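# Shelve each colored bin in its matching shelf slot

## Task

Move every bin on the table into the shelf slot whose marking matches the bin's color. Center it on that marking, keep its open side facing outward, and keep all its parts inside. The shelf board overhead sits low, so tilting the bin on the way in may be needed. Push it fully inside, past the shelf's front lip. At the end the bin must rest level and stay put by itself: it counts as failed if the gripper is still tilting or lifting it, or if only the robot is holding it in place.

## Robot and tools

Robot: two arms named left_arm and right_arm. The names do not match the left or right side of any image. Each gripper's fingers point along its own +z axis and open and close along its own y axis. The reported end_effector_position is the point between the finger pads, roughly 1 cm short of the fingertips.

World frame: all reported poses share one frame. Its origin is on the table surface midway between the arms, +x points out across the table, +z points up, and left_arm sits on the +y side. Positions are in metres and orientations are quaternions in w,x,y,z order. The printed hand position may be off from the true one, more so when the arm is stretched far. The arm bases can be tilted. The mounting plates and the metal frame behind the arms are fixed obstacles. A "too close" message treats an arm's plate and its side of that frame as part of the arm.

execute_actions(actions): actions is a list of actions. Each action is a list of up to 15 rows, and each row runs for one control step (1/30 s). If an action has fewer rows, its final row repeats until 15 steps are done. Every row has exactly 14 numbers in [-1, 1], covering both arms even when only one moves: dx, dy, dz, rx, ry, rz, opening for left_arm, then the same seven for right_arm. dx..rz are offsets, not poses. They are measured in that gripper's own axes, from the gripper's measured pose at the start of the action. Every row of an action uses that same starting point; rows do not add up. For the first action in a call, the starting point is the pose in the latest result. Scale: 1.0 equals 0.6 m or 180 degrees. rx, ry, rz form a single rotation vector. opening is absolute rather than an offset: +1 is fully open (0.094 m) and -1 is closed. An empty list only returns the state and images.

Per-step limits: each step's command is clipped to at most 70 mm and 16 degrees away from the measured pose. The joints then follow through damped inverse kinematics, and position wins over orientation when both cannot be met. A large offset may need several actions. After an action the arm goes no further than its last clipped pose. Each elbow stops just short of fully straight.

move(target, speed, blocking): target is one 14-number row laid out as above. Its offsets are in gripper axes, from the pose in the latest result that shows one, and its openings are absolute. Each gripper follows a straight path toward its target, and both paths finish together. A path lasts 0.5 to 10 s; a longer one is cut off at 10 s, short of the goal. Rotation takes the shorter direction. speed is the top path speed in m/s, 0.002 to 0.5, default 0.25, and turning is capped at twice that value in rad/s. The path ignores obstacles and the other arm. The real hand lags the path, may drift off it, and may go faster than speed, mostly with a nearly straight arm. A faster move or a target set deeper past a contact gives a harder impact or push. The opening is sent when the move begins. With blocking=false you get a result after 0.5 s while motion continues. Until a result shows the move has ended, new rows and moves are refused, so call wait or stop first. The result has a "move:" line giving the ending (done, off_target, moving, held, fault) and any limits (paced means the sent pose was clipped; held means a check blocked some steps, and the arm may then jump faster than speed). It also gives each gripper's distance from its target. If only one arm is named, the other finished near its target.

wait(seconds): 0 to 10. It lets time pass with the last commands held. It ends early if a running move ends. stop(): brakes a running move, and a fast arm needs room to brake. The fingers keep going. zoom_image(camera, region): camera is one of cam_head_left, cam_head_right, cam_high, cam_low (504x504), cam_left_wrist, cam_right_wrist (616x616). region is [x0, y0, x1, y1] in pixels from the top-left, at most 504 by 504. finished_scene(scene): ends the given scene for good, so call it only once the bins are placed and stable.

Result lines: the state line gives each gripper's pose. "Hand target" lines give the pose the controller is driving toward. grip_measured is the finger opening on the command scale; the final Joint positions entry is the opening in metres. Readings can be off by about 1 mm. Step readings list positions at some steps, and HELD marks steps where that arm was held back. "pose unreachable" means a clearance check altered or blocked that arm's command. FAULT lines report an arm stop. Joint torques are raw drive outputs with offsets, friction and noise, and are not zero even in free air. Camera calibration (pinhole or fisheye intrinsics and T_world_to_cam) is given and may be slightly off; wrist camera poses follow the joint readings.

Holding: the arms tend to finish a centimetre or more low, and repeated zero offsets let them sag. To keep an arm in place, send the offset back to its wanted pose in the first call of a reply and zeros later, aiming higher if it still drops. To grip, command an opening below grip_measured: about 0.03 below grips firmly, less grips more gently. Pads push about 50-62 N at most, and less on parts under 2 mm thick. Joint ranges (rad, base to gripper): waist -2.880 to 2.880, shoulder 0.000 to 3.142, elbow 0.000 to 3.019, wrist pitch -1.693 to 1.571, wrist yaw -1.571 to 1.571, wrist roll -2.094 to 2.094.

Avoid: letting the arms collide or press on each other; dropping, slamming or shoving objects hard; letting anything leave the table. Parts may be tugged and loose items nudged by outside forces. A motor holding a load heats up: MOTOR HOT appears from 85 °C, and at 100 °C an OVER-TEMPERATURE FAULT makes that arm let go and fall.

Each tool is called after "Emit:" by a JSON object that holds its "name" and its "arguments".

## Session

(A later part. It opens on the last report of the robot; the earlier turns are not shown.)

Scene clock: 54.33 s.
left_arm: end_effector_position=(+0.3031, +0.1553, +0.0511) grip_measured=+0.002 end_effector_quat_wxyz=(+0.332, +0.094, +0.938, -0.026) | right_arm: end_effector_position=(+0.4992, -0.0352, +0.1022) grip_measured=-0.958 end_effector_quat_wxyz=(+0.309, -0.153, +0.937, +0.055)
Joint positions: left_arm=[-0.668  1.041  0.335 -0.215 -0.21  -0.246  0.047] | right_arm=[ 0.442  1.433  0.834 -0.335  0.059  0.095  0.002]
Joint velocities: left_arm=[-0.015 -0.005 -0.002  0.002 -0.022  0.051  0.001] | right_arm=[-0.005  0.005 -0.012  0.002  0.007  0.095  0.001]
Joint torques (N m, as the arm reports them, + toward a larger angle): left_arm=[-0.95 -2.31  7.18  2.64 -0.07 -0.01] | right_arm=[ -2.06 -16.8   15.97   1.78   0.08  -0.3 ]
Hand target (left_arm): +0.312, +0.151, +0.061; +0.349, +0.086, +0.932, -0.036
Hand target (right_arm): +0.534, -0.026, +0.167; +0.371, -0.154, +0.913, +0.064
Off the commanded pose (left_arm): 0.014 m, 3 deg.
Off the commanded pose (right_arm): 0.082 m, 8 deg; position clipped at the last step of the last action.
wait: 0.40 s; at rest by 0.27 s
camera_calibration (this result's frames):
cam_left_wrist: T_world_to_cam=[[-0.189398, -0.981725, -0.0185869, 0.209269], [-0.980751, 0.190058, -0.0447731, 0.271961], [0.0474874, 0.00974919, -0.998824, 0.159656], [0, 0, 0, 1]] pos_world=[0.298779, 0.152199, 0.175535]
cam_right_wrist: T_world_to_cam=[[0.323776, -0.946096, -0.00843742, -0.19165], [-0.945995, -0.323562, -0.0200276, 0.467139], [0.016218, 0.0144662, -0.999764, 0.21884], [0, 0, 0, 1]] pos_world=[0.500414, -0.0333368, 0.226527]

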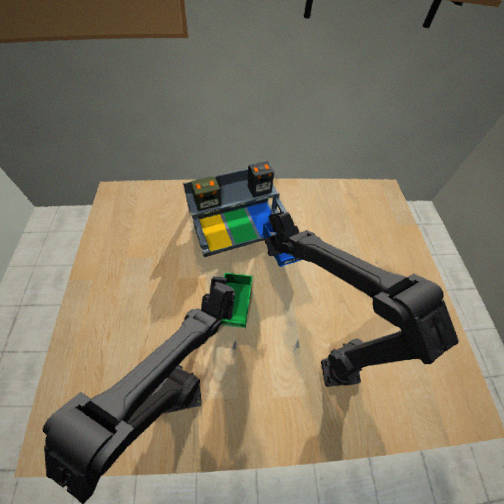

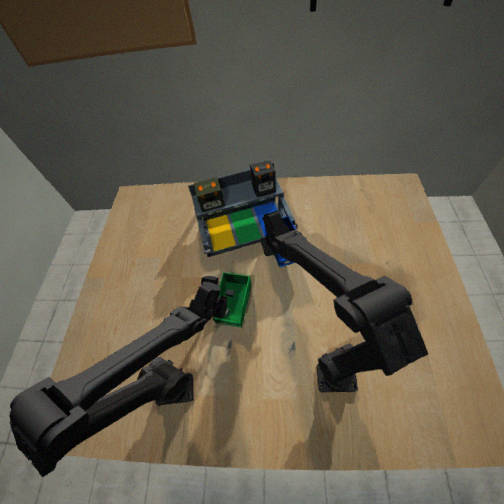

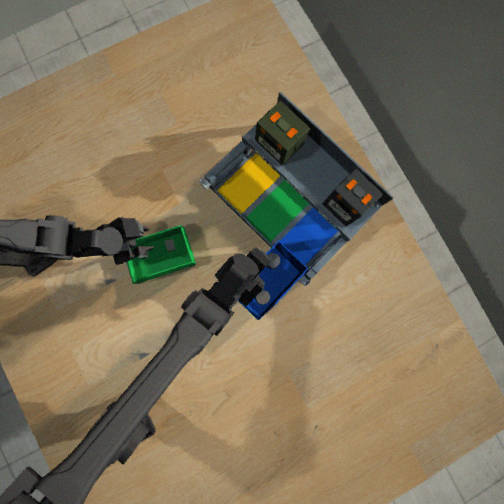

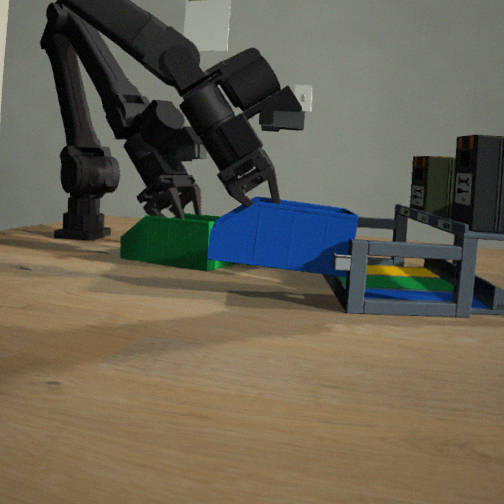

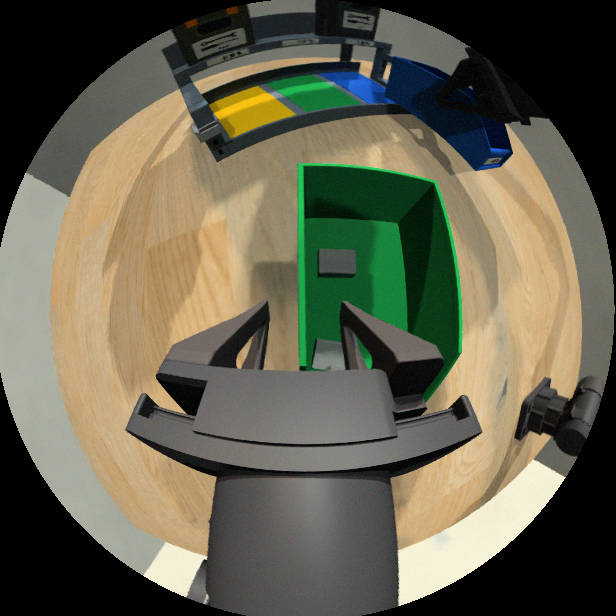

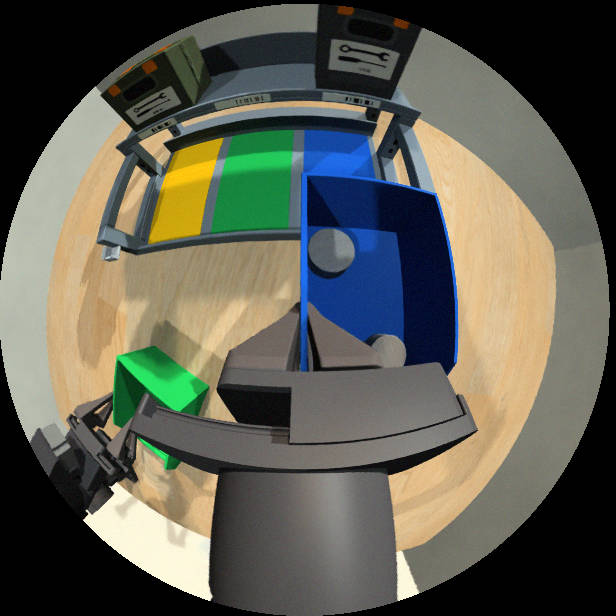

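Emit:
{"name": "execute_actions", "arguments": {"actions": [[[-0.01,0,0,0,0,0,-1,-0.148,-0.003,-0.03,0.003,-0.04,0.004,-1]],[[-0.01,0,0,0,0,0,-1,-0.15,-0.003,-0.015,0,-0.04,0.002,-1]],[[-0.01,0,0,0,0,0,-1,-0.15,-0.003,-0.015,0,-0.04,0.002,-1]]]}}

Scene clock: 59.73 s.
left_arm: end_effector_position=(+0.3029, +0.1548, +0.0509) grip_measured=-0.960 end_effector_quat_wxyz=(+0.331, +0.095, +0.938, -0.028) | right_arm: end_effector_position=(+0.5650, -0.0076, +0.1084) grip_measured=-0.958 end_effector_quat_wxyz=(+0.314, -0.150, +0.936, +0.053)
Joint positions: left_arm=[-0.667  1.041  0.335 -0.215 -0.205 -0.246  0.002] | right_arm=[ 0.439  1.595  1.035 -0.366  0.065  0.095  0.002]
Joint velocities: left_arm=[-0.005 -0.024 -0.002 -0.002  0.022 -0.037  0.001] | right_arm=[-0.024 -0.015  0.012 -0.012 -0.037  0.022 -0.001]
Joint torques (N m, as the arm reports them, + toward a larger angle): left_arm=[-0.93 -2.03  7.38  1.15  0.03  0.17] | right_arm=[ -2.97 -20.28  16.64   1.71   0.09  -0.19]
Hand target (left_arm): +0.307, +0.154, +0.055; +0.331, +0.095, +0.938, -0.028
Hand target (right_arm): +0.600, -0.001, +0.176; +0.374, -0.144, +0.914, +0.063
Off the commanded pose (left_arm): 0.006 m, 0 deg.
Off the commanded pose (right_arm): 0.078 m, 7 deg.
Step readings (end_effector_position; steps 1 to 15: 1st action; 16 to 30: 2nd action; 31 to 45: 3rd action):
0: left_arm (+0.3031, +0.1553, +0.0511) | right_arm (+0.4992, -0.0352, +0.1022)
1: left_arm (+0.3030, +0.1552, +0.0511) | right_arm (+0.4997, -0.0353, +0.1023)
2: left_arm (+0.3030, +0.1552, +0.0511) | right_arm (+0.5009, -0.0352, +0.1024)
4: left_arm (+0.3031, +0.1553, +0.0511) | right_arm (+0.5049, -0.0338, +0.1031)
8: left_arm (+0.3029, +0.1549, +0.0510) | right_arm (+0.5129, -0.0300, +0.1071)
15: left_arm (+0.3029, +0.1549, +0.0510) | right_arm (+0.5191, -0.0272, +0.1137)
16: left_arm (+0.3029, +0.1549, +0.0510) | right_arm (+0.5198, -0.0268, +0.1136)
17: left_arm (+0.3029, +0.1549, +0.0510) | right_arm (+0.5218, -0.0259, +0.1135)
19: left_arm (+0.3029, +0.1549, +0.0510) | right_arm (+0.5279, -0.0233, +0.1121)
23: left_arm (+0.3029, +0.1549, +0.0510) | right_arm (+0.5384, -0.0186, +0.1103)
30: left_arm (+0.3029, +0.1549, +0.0510) | right_arm (+0.5426, -0.0173, +0.1126)
31: left_arm (+0.3029, +0.1549, +0.0510) | right_arm (+0.5432, -0.0170, +0.1123)
32: left_arm (+0.3029, +0.1549, +0.0510) | right_arm (+0.5452, -0.0161, +0.1120)
34: left_arm (+0.3029, +0.1548, +0.0509) | right_arm (+0.5515, -0.0132, +0.1105)
38: left_arm (+0.3029, +0.1548, +0.0509) | right_arm (+0.5619, -0.0083, +0.1076)
45: end_effector_position above
camera_calibration (this result's frames):
cam_left_wrist: T_world_to_cam=[[-0.191107, -0.981456, -0.0148947, 0.209038], [-0.980507, 0.191584, -0.0436148, 0.271487], [0.0456595, 0.00626925, -0.998937, 0.160639], [0, 0, 0, 1]] pos_world=[0.298809, 0.152142, 0.175423]
cam_right_wrist: T_world_to_cam=[[0.317273, -0.948325, -0.00418802, -0.18358], [-0.947975, -0.317028, -0.0289356, 0.540615], [0.0261126, 0.0131506, -0.999573, 0.217872], [0, 0, 0, 1]] pos_world=[0.565045, -0.00556806, 0.232653]

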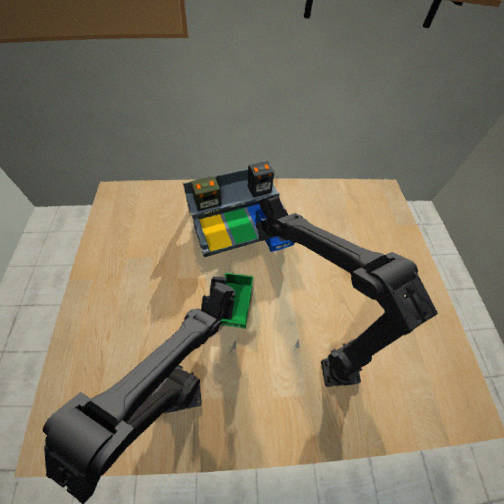

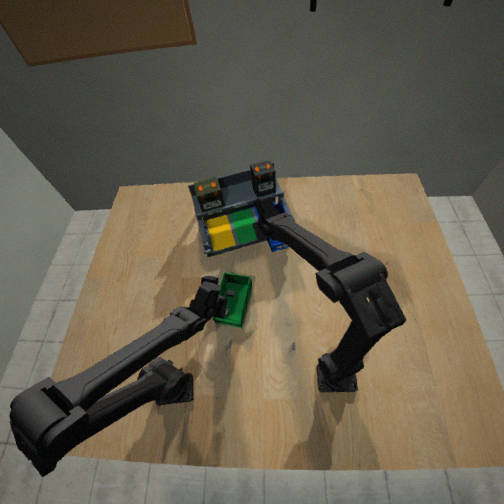

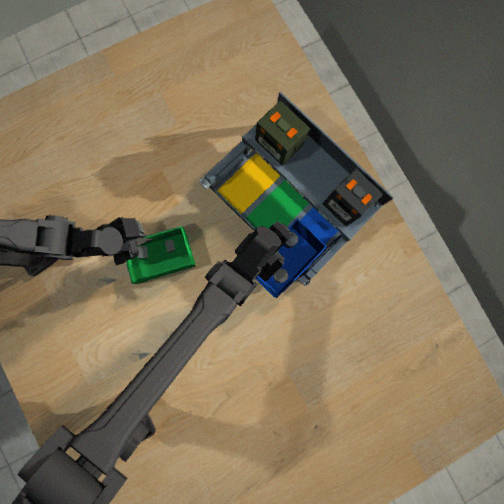

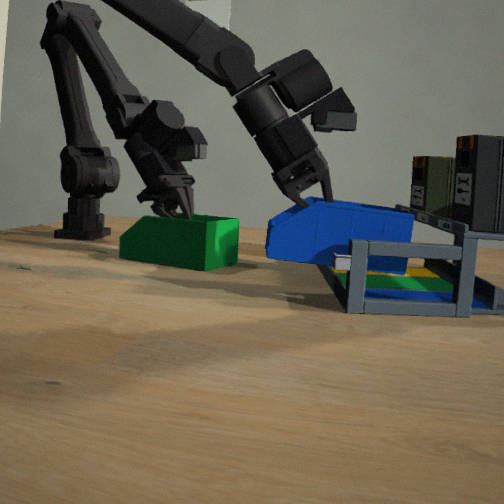

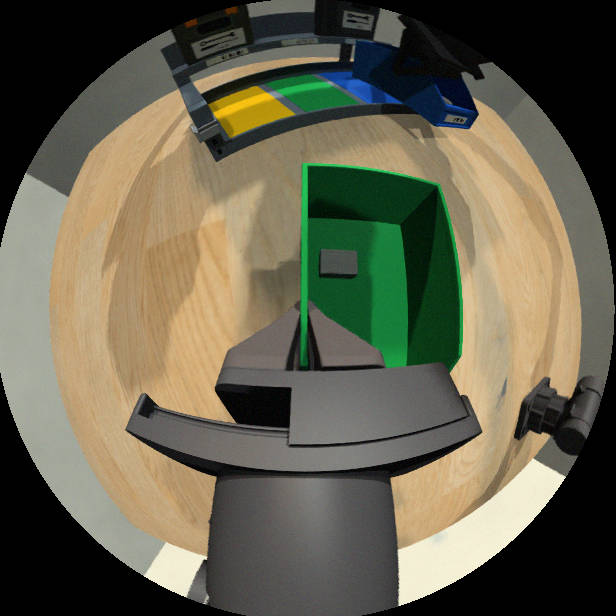

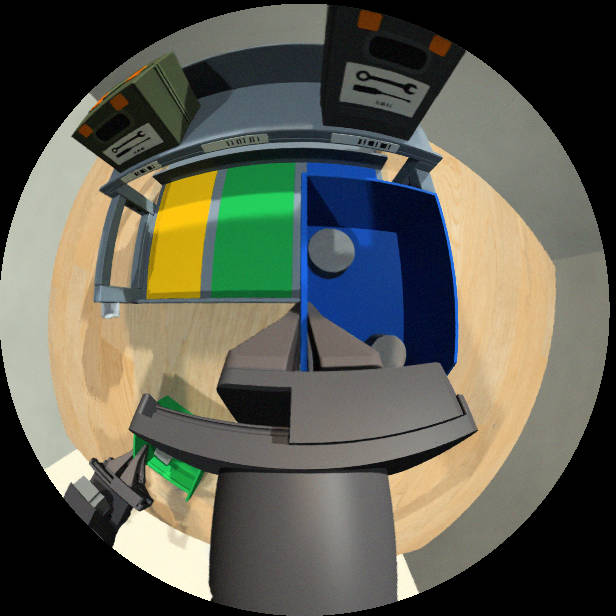

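Emit:
{"name": "execute_actions", "arguments": {"actions": [[[-0.01,0,0,0,0,0,-1,-0.11,-0.016,-0.022,0,-0.036,0.003,-1]],[[-0.01,0,0,0,0,0,-1,-0.11,-0.008,-0.022,0,-0.04,0.003,-1]]]}}

Scene clock: 64.60 s.
left_arm: end_effector_position=(+0.3029, +0.1548, +0.0509) grip_measured=-0.960 end_effector_quat_wxyz=(+0.331, +0.095, +0.938, -0.028) | right_arm: end_effector_position=(+0.5692, -0.0153, +0.0844) grip_measured=-0.958 end_effector_quat_wxyz=(+0.294, -0.144, +0.944, +0.048)
Joint positions: left_arm=[-0.667  1.041  0.335 -0.215 -0.205 -0.246  0.002] | right_arm=[ 0.421  1.643  1.041 -0.366  0.058  0.095  0.002]
Joint velocities: left_arm=[ 0.005 -0.015  0.007  0.012  0.022  0.066 -0.001] | right_arm=[-0.024 -0.015 -0.002  0.002 -0.007  0.037  0.   ]
Joint torques (N m, as the arm reports them, + toward a larger angle): left_arm=[-1.45 -2.26  7.3   0.98 -0.01  0.17] | right_arm=[ -2.67 -20.2   15.21   2.89   0.13  -0.16]
Hand target (left_arm): +0.307, +0.154, +0.055; +0.331, +0.095, +0.938, -0.028
Hand target (right_arm): +0.608, -0.008, +0.145; +0.360, -0.137, +0.921, +0.060
Off the commanded pose (left_arm): 0.006 m, 0 deg.
Off the commanded pose (right_arm): 0.074 m, 8 deg.
Step readings (end_effector_position; steps 1 to 15: 1st action; 16 to 30: 2nd action):
0: left_arm (+0.3029, +0.1548, +0.0509) | right_arm (+0.5649, -0.0077, +0.1083)
1: left_arm (+0.3029, +0.1548, +0.0509) | right_arm (+0.5649, -0.0077, +0.1074)
2: left_arm (+0.3029, +0.1548, +0.0509) | right_arm (+0.5654, -0.0077, +0.1069)
4: left_arm (+0.3029, +0.1548, +0.0509) | right_arm (+0.5667, -0.0091, +0.1037)
8: left_arm (+0.3029, +0.1548, +0.0509) | right_arm (+0.5682, -0.0132, +0.0964)
15: left_arm (+0.3029, +0.1548, +0.0509) | right_arm (+0.5685, -0.0142, +0.0941)
16: left_arm (+0.3029, +0.1548, +0.0509) | right_arm (+0.5685, -0.0142, +0.0934)
17: left_arm (+0.3029, +0.1548, +0.0509) | right_arm (+0.5687, -0.0144, +0.0925)
19: left_arm (+0.3029, +0.1548, +0.0509) | right_arm (+0.5687, -0.0146, +0.0892)
23: left_arm (+0.3029, +0.1548, +0.0509) | right_arm (+0.5690, -0.0151, +0.0842)
30: end_effector_position above
camera_calibration (this result's frames):
cam_left_wrist: T_world_to_cam=[[-0.191107, -0.981456, -0.0148947, 0.209038], [-0.980507, 0.191584, -0.0436148, 0.271487], [0.0456595, 0.00626925, -0.998937, 0.160639], [0, 0, 0, 1]] pos_world=[0.298809, 0.152142, 0.175423]
cam_right_wrist: T_world_to_cam=[[0.304626, -0.952455, -0.00564428, -0.185007], [-0.952344, -0.304677, 0.0145847, 0.540499], [-0.015611, 0.000932419, -0.999878, 0.217495], [0, 0, 0, 1]] pos_world=[0.574494, -0.011736, 0.208542]

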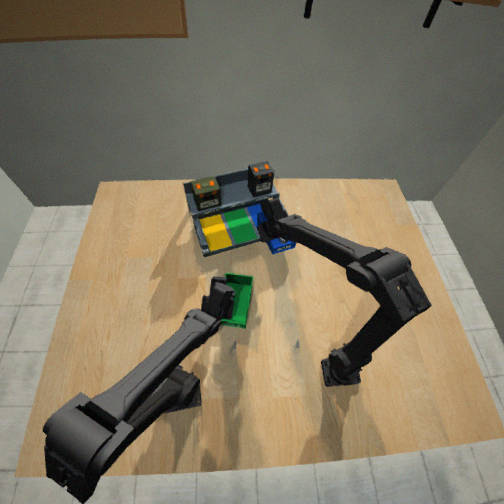

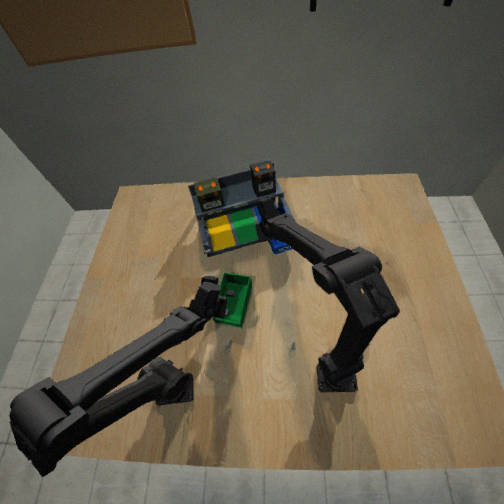

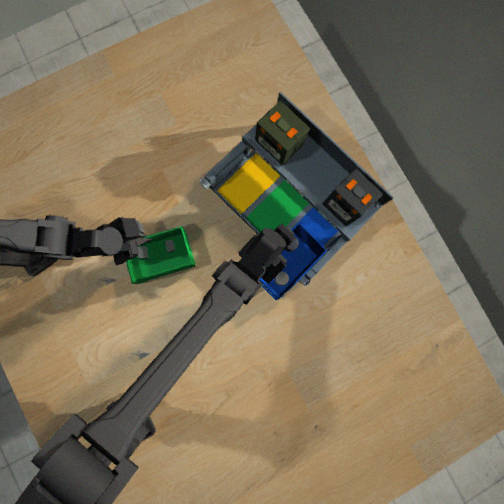

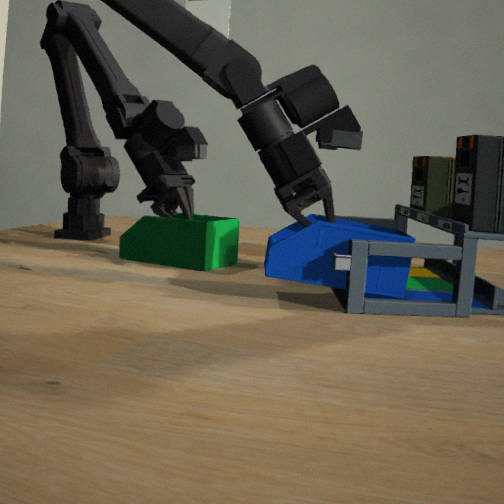

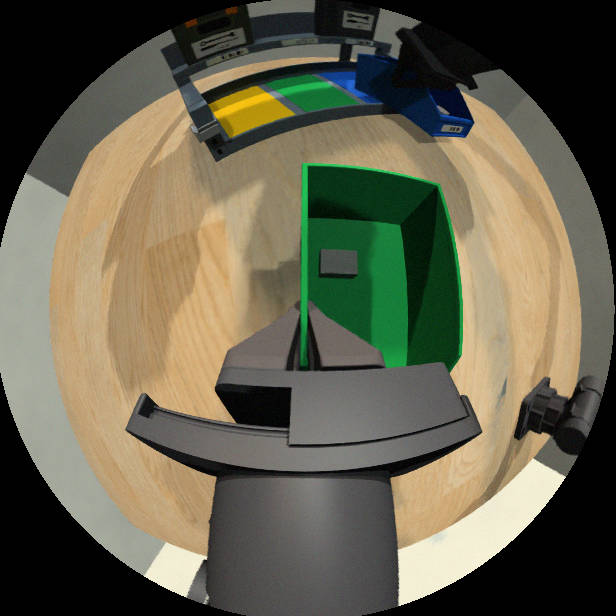

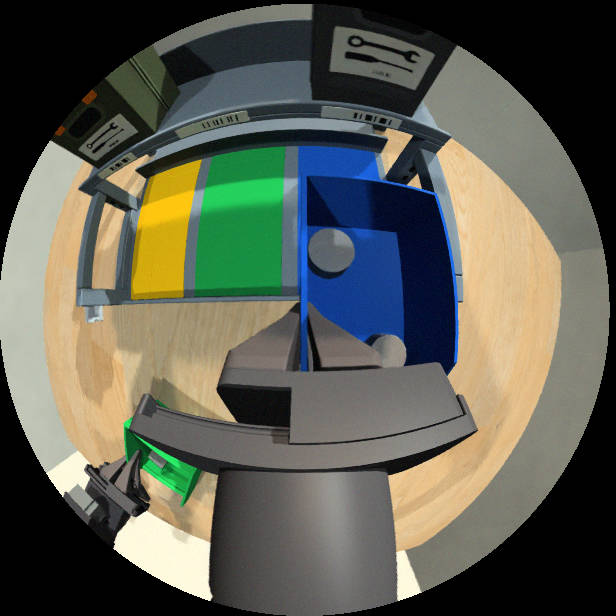

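Emit:
{"name": "execute_actions", "arguments": {"actions": [[[-0.01,0,0,0,0,0,-1,-0.125,-0.002,-0.004,0,-0.042,0,-1]],[[-0.01,0,0,0,0,0,-1,-0.13,-0.002,-0.007,0,-0.042,0,-1]],[[-0.01,0,0,0,0,0,-1,-0.13,-0.004,-0.007,0,-0.042,0,-1]]]}}

Scene clock: 71.57 s.
left_arm: end_effector_position=(+0.3029, +0.1548, +0.0509) grip_measured=-0.960 end_effector_quat_wxyz=(+0.331, +0.095, +0.938, -0.028) | right_arm: end_effector_position=(+0.6236, +0.0085, +0.0794) grip_measured=-0.958 end_effector_quat_wxyz=(+0.307, -0.144, +0.939, +0.051)
Joint positions: left_arm=[-0.667  1.041  0.335 -0.215 -0.205 -0.246  0.002] | right_arm=[ 0.421  1.777  1.197 -0.36   0.06   0.094  0.002]
Joint velocities: left_arm=[-0.015 -0.005 -0.002 -0.002 -0.051  0.081  0.001] | right_arm=[-0.005 -0.015  0.007  0.012  0.037 -0.037 -0.   ]
Joint torques (N m, as the arm reports them, + toward a larger angle): left_arm=[-1.29 -2.58  7.51  1.16 -0.02  0.18] | right_arm=[ -2.22 -21.68  14.81   2.81   0.15  -0.22]
Hand target (left_arm): +0.307, +0.154, +0.055; +0.331, +0.095, +0.938, -0.028
Hand target (right_arm): +0.659, +0.014, +0.131; +0.364, -0.140, +0.919, +0.058
Off the commanded pose (left_arm): 0.006 m, 0 deg.
Off the commanded pose (right_arm): 0.065 m, 7 deg.
Step readings (end_effector_position; steps 1 to 15: 1st action; 16 to 30: 2nd action; 31 to 45: 3rd action):
0: left_arm (+0.3029, +0.1548, +0.0509) | right_arm (+0.5692, -0.0153, +0.0844)
1: left_arm (+0.3029, +0.1548, +0.0509) | right_arm (+0.5698, -0.0150, +0.0836)
2: left_arm (+0.3029, +0.1548, +0.0509) | right_arm (+0.5718, -0.0142, +0.0832)
4: left_arm (+0.3029, +0.1548, +0.0509) | right_arm (+0.5780, -0.0116, +0.0825)
8: left_arm (+0.3029, +0.1548, +0.0509) | right_arm (+0.5863, -0.0079, +0.0818)
15: left_arm (+0.3029, +0.1548, +0.0509) | right_arm (+0.5867, -0.0078, +0.0819)
16: left_arm (+0.3029, +0.1548, +0.0509) | right_arm (+0.5877, -0.0073, +0.0820)
17: left_arm (+0.3029, +0.1548, +0.0509) | right_arm (+0.5900, -0.0064, +0.0819)
19: left_arm (+0.3029, +0.1548, +0.0509) | right_arm (+0.5966, -0.0035, +0.0812)
23: left_arm (+0.3029, +0.1548, +0.0509) | right_arm (+0.6049, +0.0002, +0.0806)
30: left_arm (+0.3029, +0.1548, +0.0509) | right_arm (+0.6052, +0.0003, +0.0805)
31: left_arm (+0.3029, +0.1548, +0.0509) | right_arm (+0.6063, +0.0008, +0.0808)
32: left_arm (+0.3029, +0.1548, +0.0509) | right_arm (+0.6085, +0.0017, +0.0806)
34: left_arm (+0.3029, +0.1548, +0.0509) | right_arm (+0.6152, +0.0047, +0.0800)
38: left_arm (+0.3029, +0.1548, +0.0509) | right_arm (+0.6233, +0.0083, +0.0794)
45: end_effector_position above
camera_calibration (this result's frames):
cam_left_wrist: T_world_to_cam=[[-0.191107, -0.981456, -0.0148947, 0.209038], [-0.980507, 0.191584, -0.0436148, 0.271487], [0.0456595, 0.00626925, -0.998937, 0.160639], [0, 0, 0, 1]] pos_world=[0.298809, 0.152142, 0.175423]
cam_right_wrist: T_world_to_cam=[[0.304627, -0.952449, -0.00649236, -0.178948], [-0.952404, -0.304517, -0.0140313, 0.601914], [0.0113871, 0.0104577, -0.99988, 0.196435], [0, 0, 0, 1]] pos_world=[0.625541, 0.0108, 0.203696]

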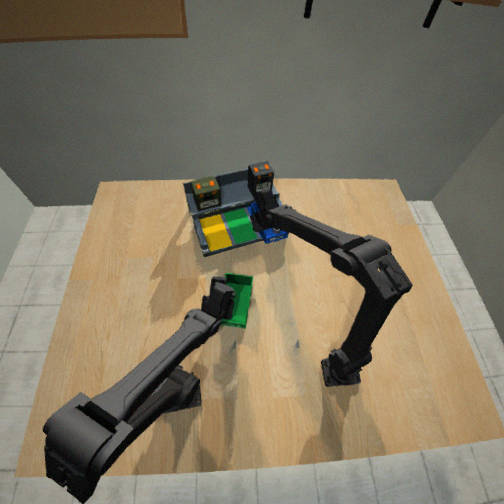

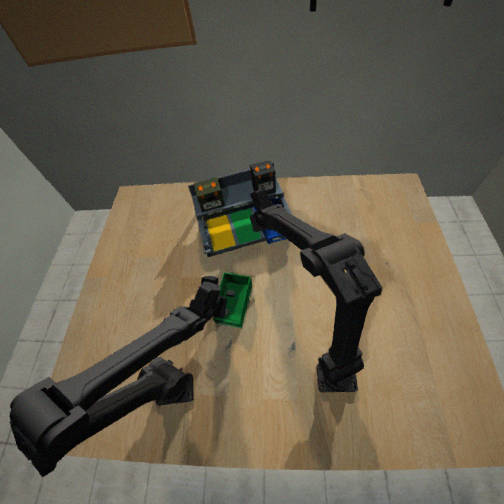

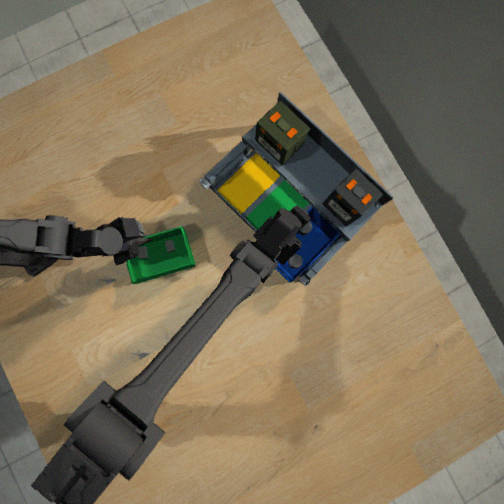

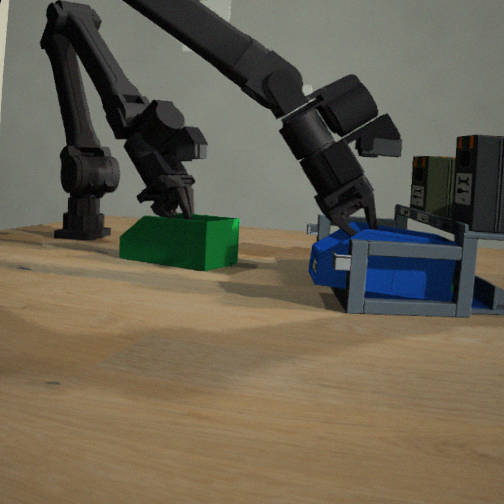

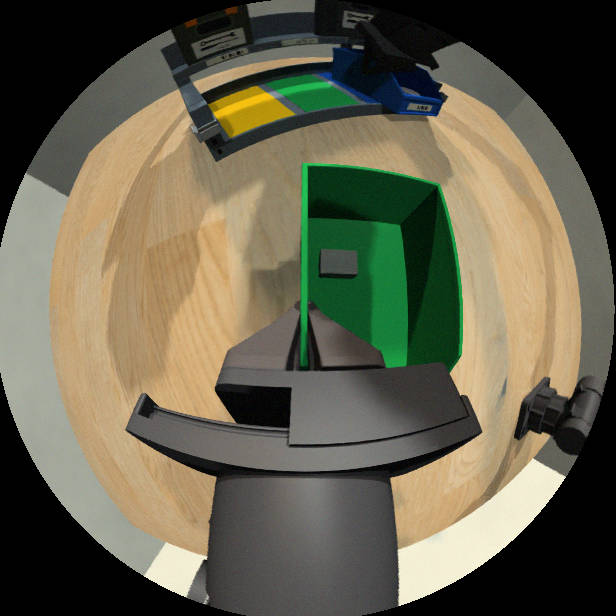

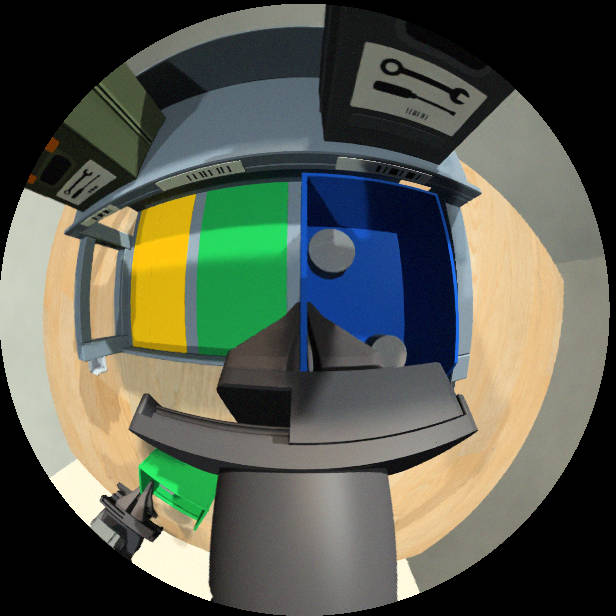

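Emit:
{"name": "execute_actions", "arguments": {"actions": [[[-0.01,0,0,0,0,0,-1,-0.125,-0.011,-0.007,0,-0.042,-0.002,-1]],[[-0.01,0,0,0,0,0,-1,-0.125,-0.011,-0.007,0,-0.042,-0.002,-1]]]}}

Scene clock: 75.67 s.
left_arm: end_effector_position=(+0.3029, +0.1548, +0.0509) grip_measured=-0.960 end_effector_quat_wxyz=(+0.331, +0.095, +0.938, -0.028) | right_arm: end_effector_position=(+0.6561, +0.0151, +0.0783) grip_measured=-0.958 end_effector_quat_wxyz=(+0.317, -0.143, +0.936, +0.050)
Joint positions: left_arm=[-0.667  1.041  0.335 -0.215 -0.205 -0.246  0.002] | right_arm=[ 0.411  1.846  1.287 -0.36   0.06   0.084  0.002]
Joint velocities: left_arm=[-0.005 -0.015 -0.002 -0.002 -0.022  0.022  0.   ] | right_arm=[-0.005 -0.015 -0.012 -0.007 -0.022 -0.022  0.   ]
Joint torques (N m, as the arm reports them, + toward a larger angle): left_arm=[-0.45 -1.3   7.67  1.04  0.02  0.15] | right_arm=[ -2.3  -22.87  14.99   3.05  -0.03  -0.28]
Hand target (left_arm): +0.307, +0.154, +0.055; +0.331, +0.095, +0.938, -0.028
Hand target (right_arm): +0.692, +0.020, +0.129; +0.374, -0.143, +0.915, +0.057
Off the commanded pose (left_arm): 0.006 m, 0 deg.
Off the commanded pose (right_arm): 0.064 m, 7 deg.
Step readings (end_effector_position; steps 1 to 15: 1st action; 16 to 30: 2nd action):
0: left_arm (+0.3029, +0.1548, +0.0509) | right_arm (+0.6236, +0.0085, +0.0794)
1: left_arm (+0.3029, +0.1548, +0.0509) | right_arm (+0.6245, +0.0086, +0.0796)
2: left_arm (+0.3029, +0.1548, +0.0509) | right_arm (+0.6264, +0.0092, +0.0793)
4: left_arm (+0.3029, +0.1548, +0.0509) | right_arm (+0.6322, +0.0104, +0.0790)
8: left_arm (+0.3029, +0.1548, +0.0509) | right_arm (+0.6396, +0.0115, +0.0788)
15: left_arm (+0.3029, +0.1548, +0.0509) | right_arm (+0.6399, +0.0116, +0.0787)
16: left_arm (+0.3029, +0.1548, +0.0509) | right_arm (+0.6409, +0.0118, +0.0790)
17: left_arm (+0.3029, +0.1548, +0.0509) | right_arm (+0.6427, +0.0123, +0.0788)
19: left_arm (+0.3029, +0.1548, +0.0509) | right_arm (+0.6484, +0.0140, +0.0784)
23: left_arm (+0.3029, +0.1548, +0.0509) | right_arm (+0.6557, +0.0152, +0.0782)
30: end_effector_position above
camera_calibration (this result's frames):
cam_left_wrist: T_world_to_cam=[[-0.191107, -0.981456, -0.0148947, 0.209038], [-0.980507, 0.191584, -0.0436148, 0.271487], [0.0456595, 0.00626925, -0.998937, 0.160639], [0, 0, 0, 1]] pos_world=[0.298809, 0.152142, 0.175423]
cam_right_wrist: T_world_to_cam=[[0.302394, -0.95318, -0.00242999, -0.18137], [-0.952639, -0.302135, -0.0345379, 0.636606], [0.0321867, 0.012759, -0.9994, 0.181123], [0, 0, 0, 1]] pos_world=[0.655472, 0.0171518, 0.202561]

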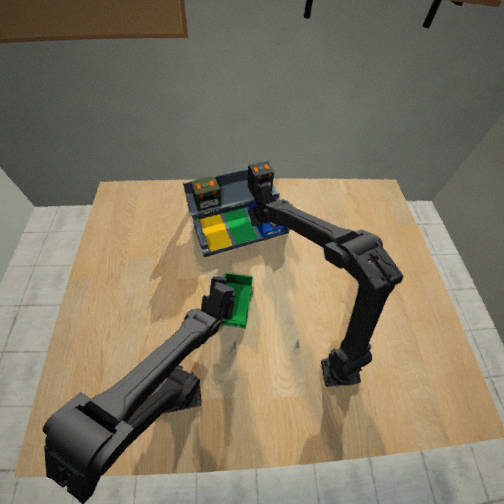

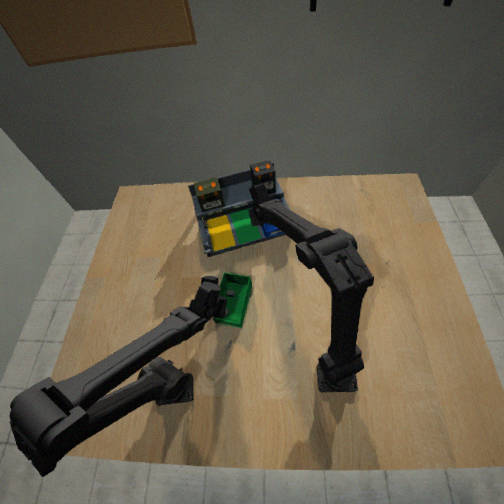

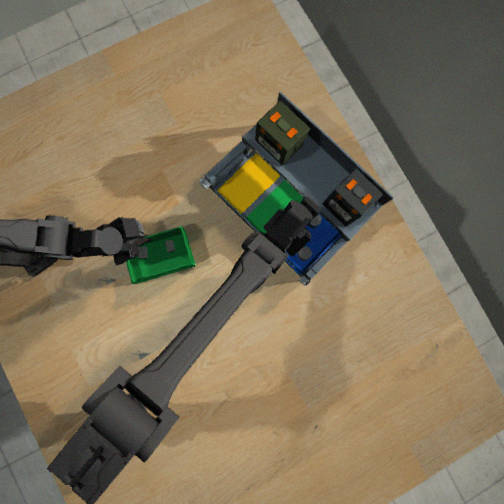

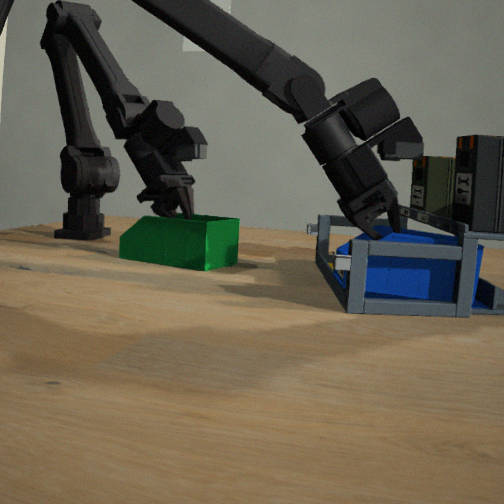

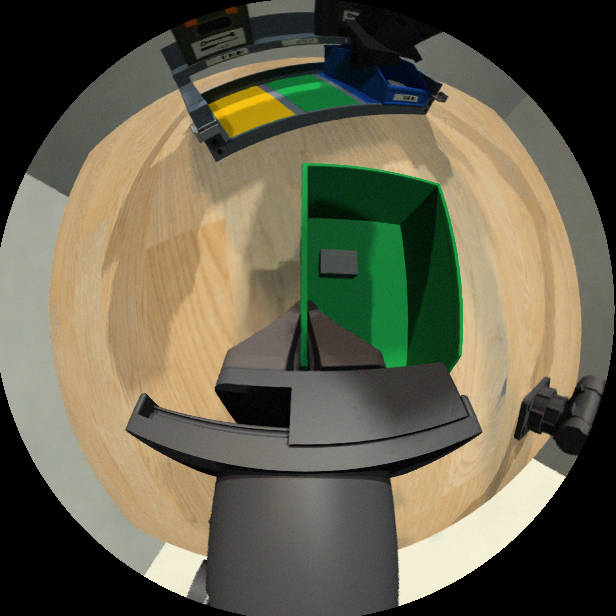

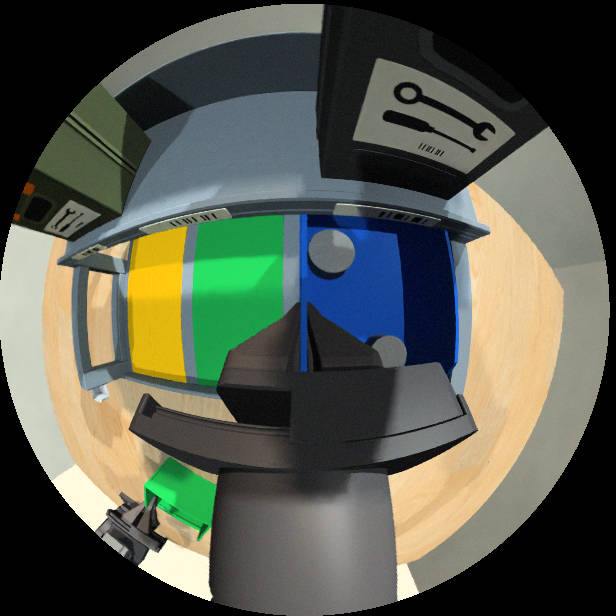

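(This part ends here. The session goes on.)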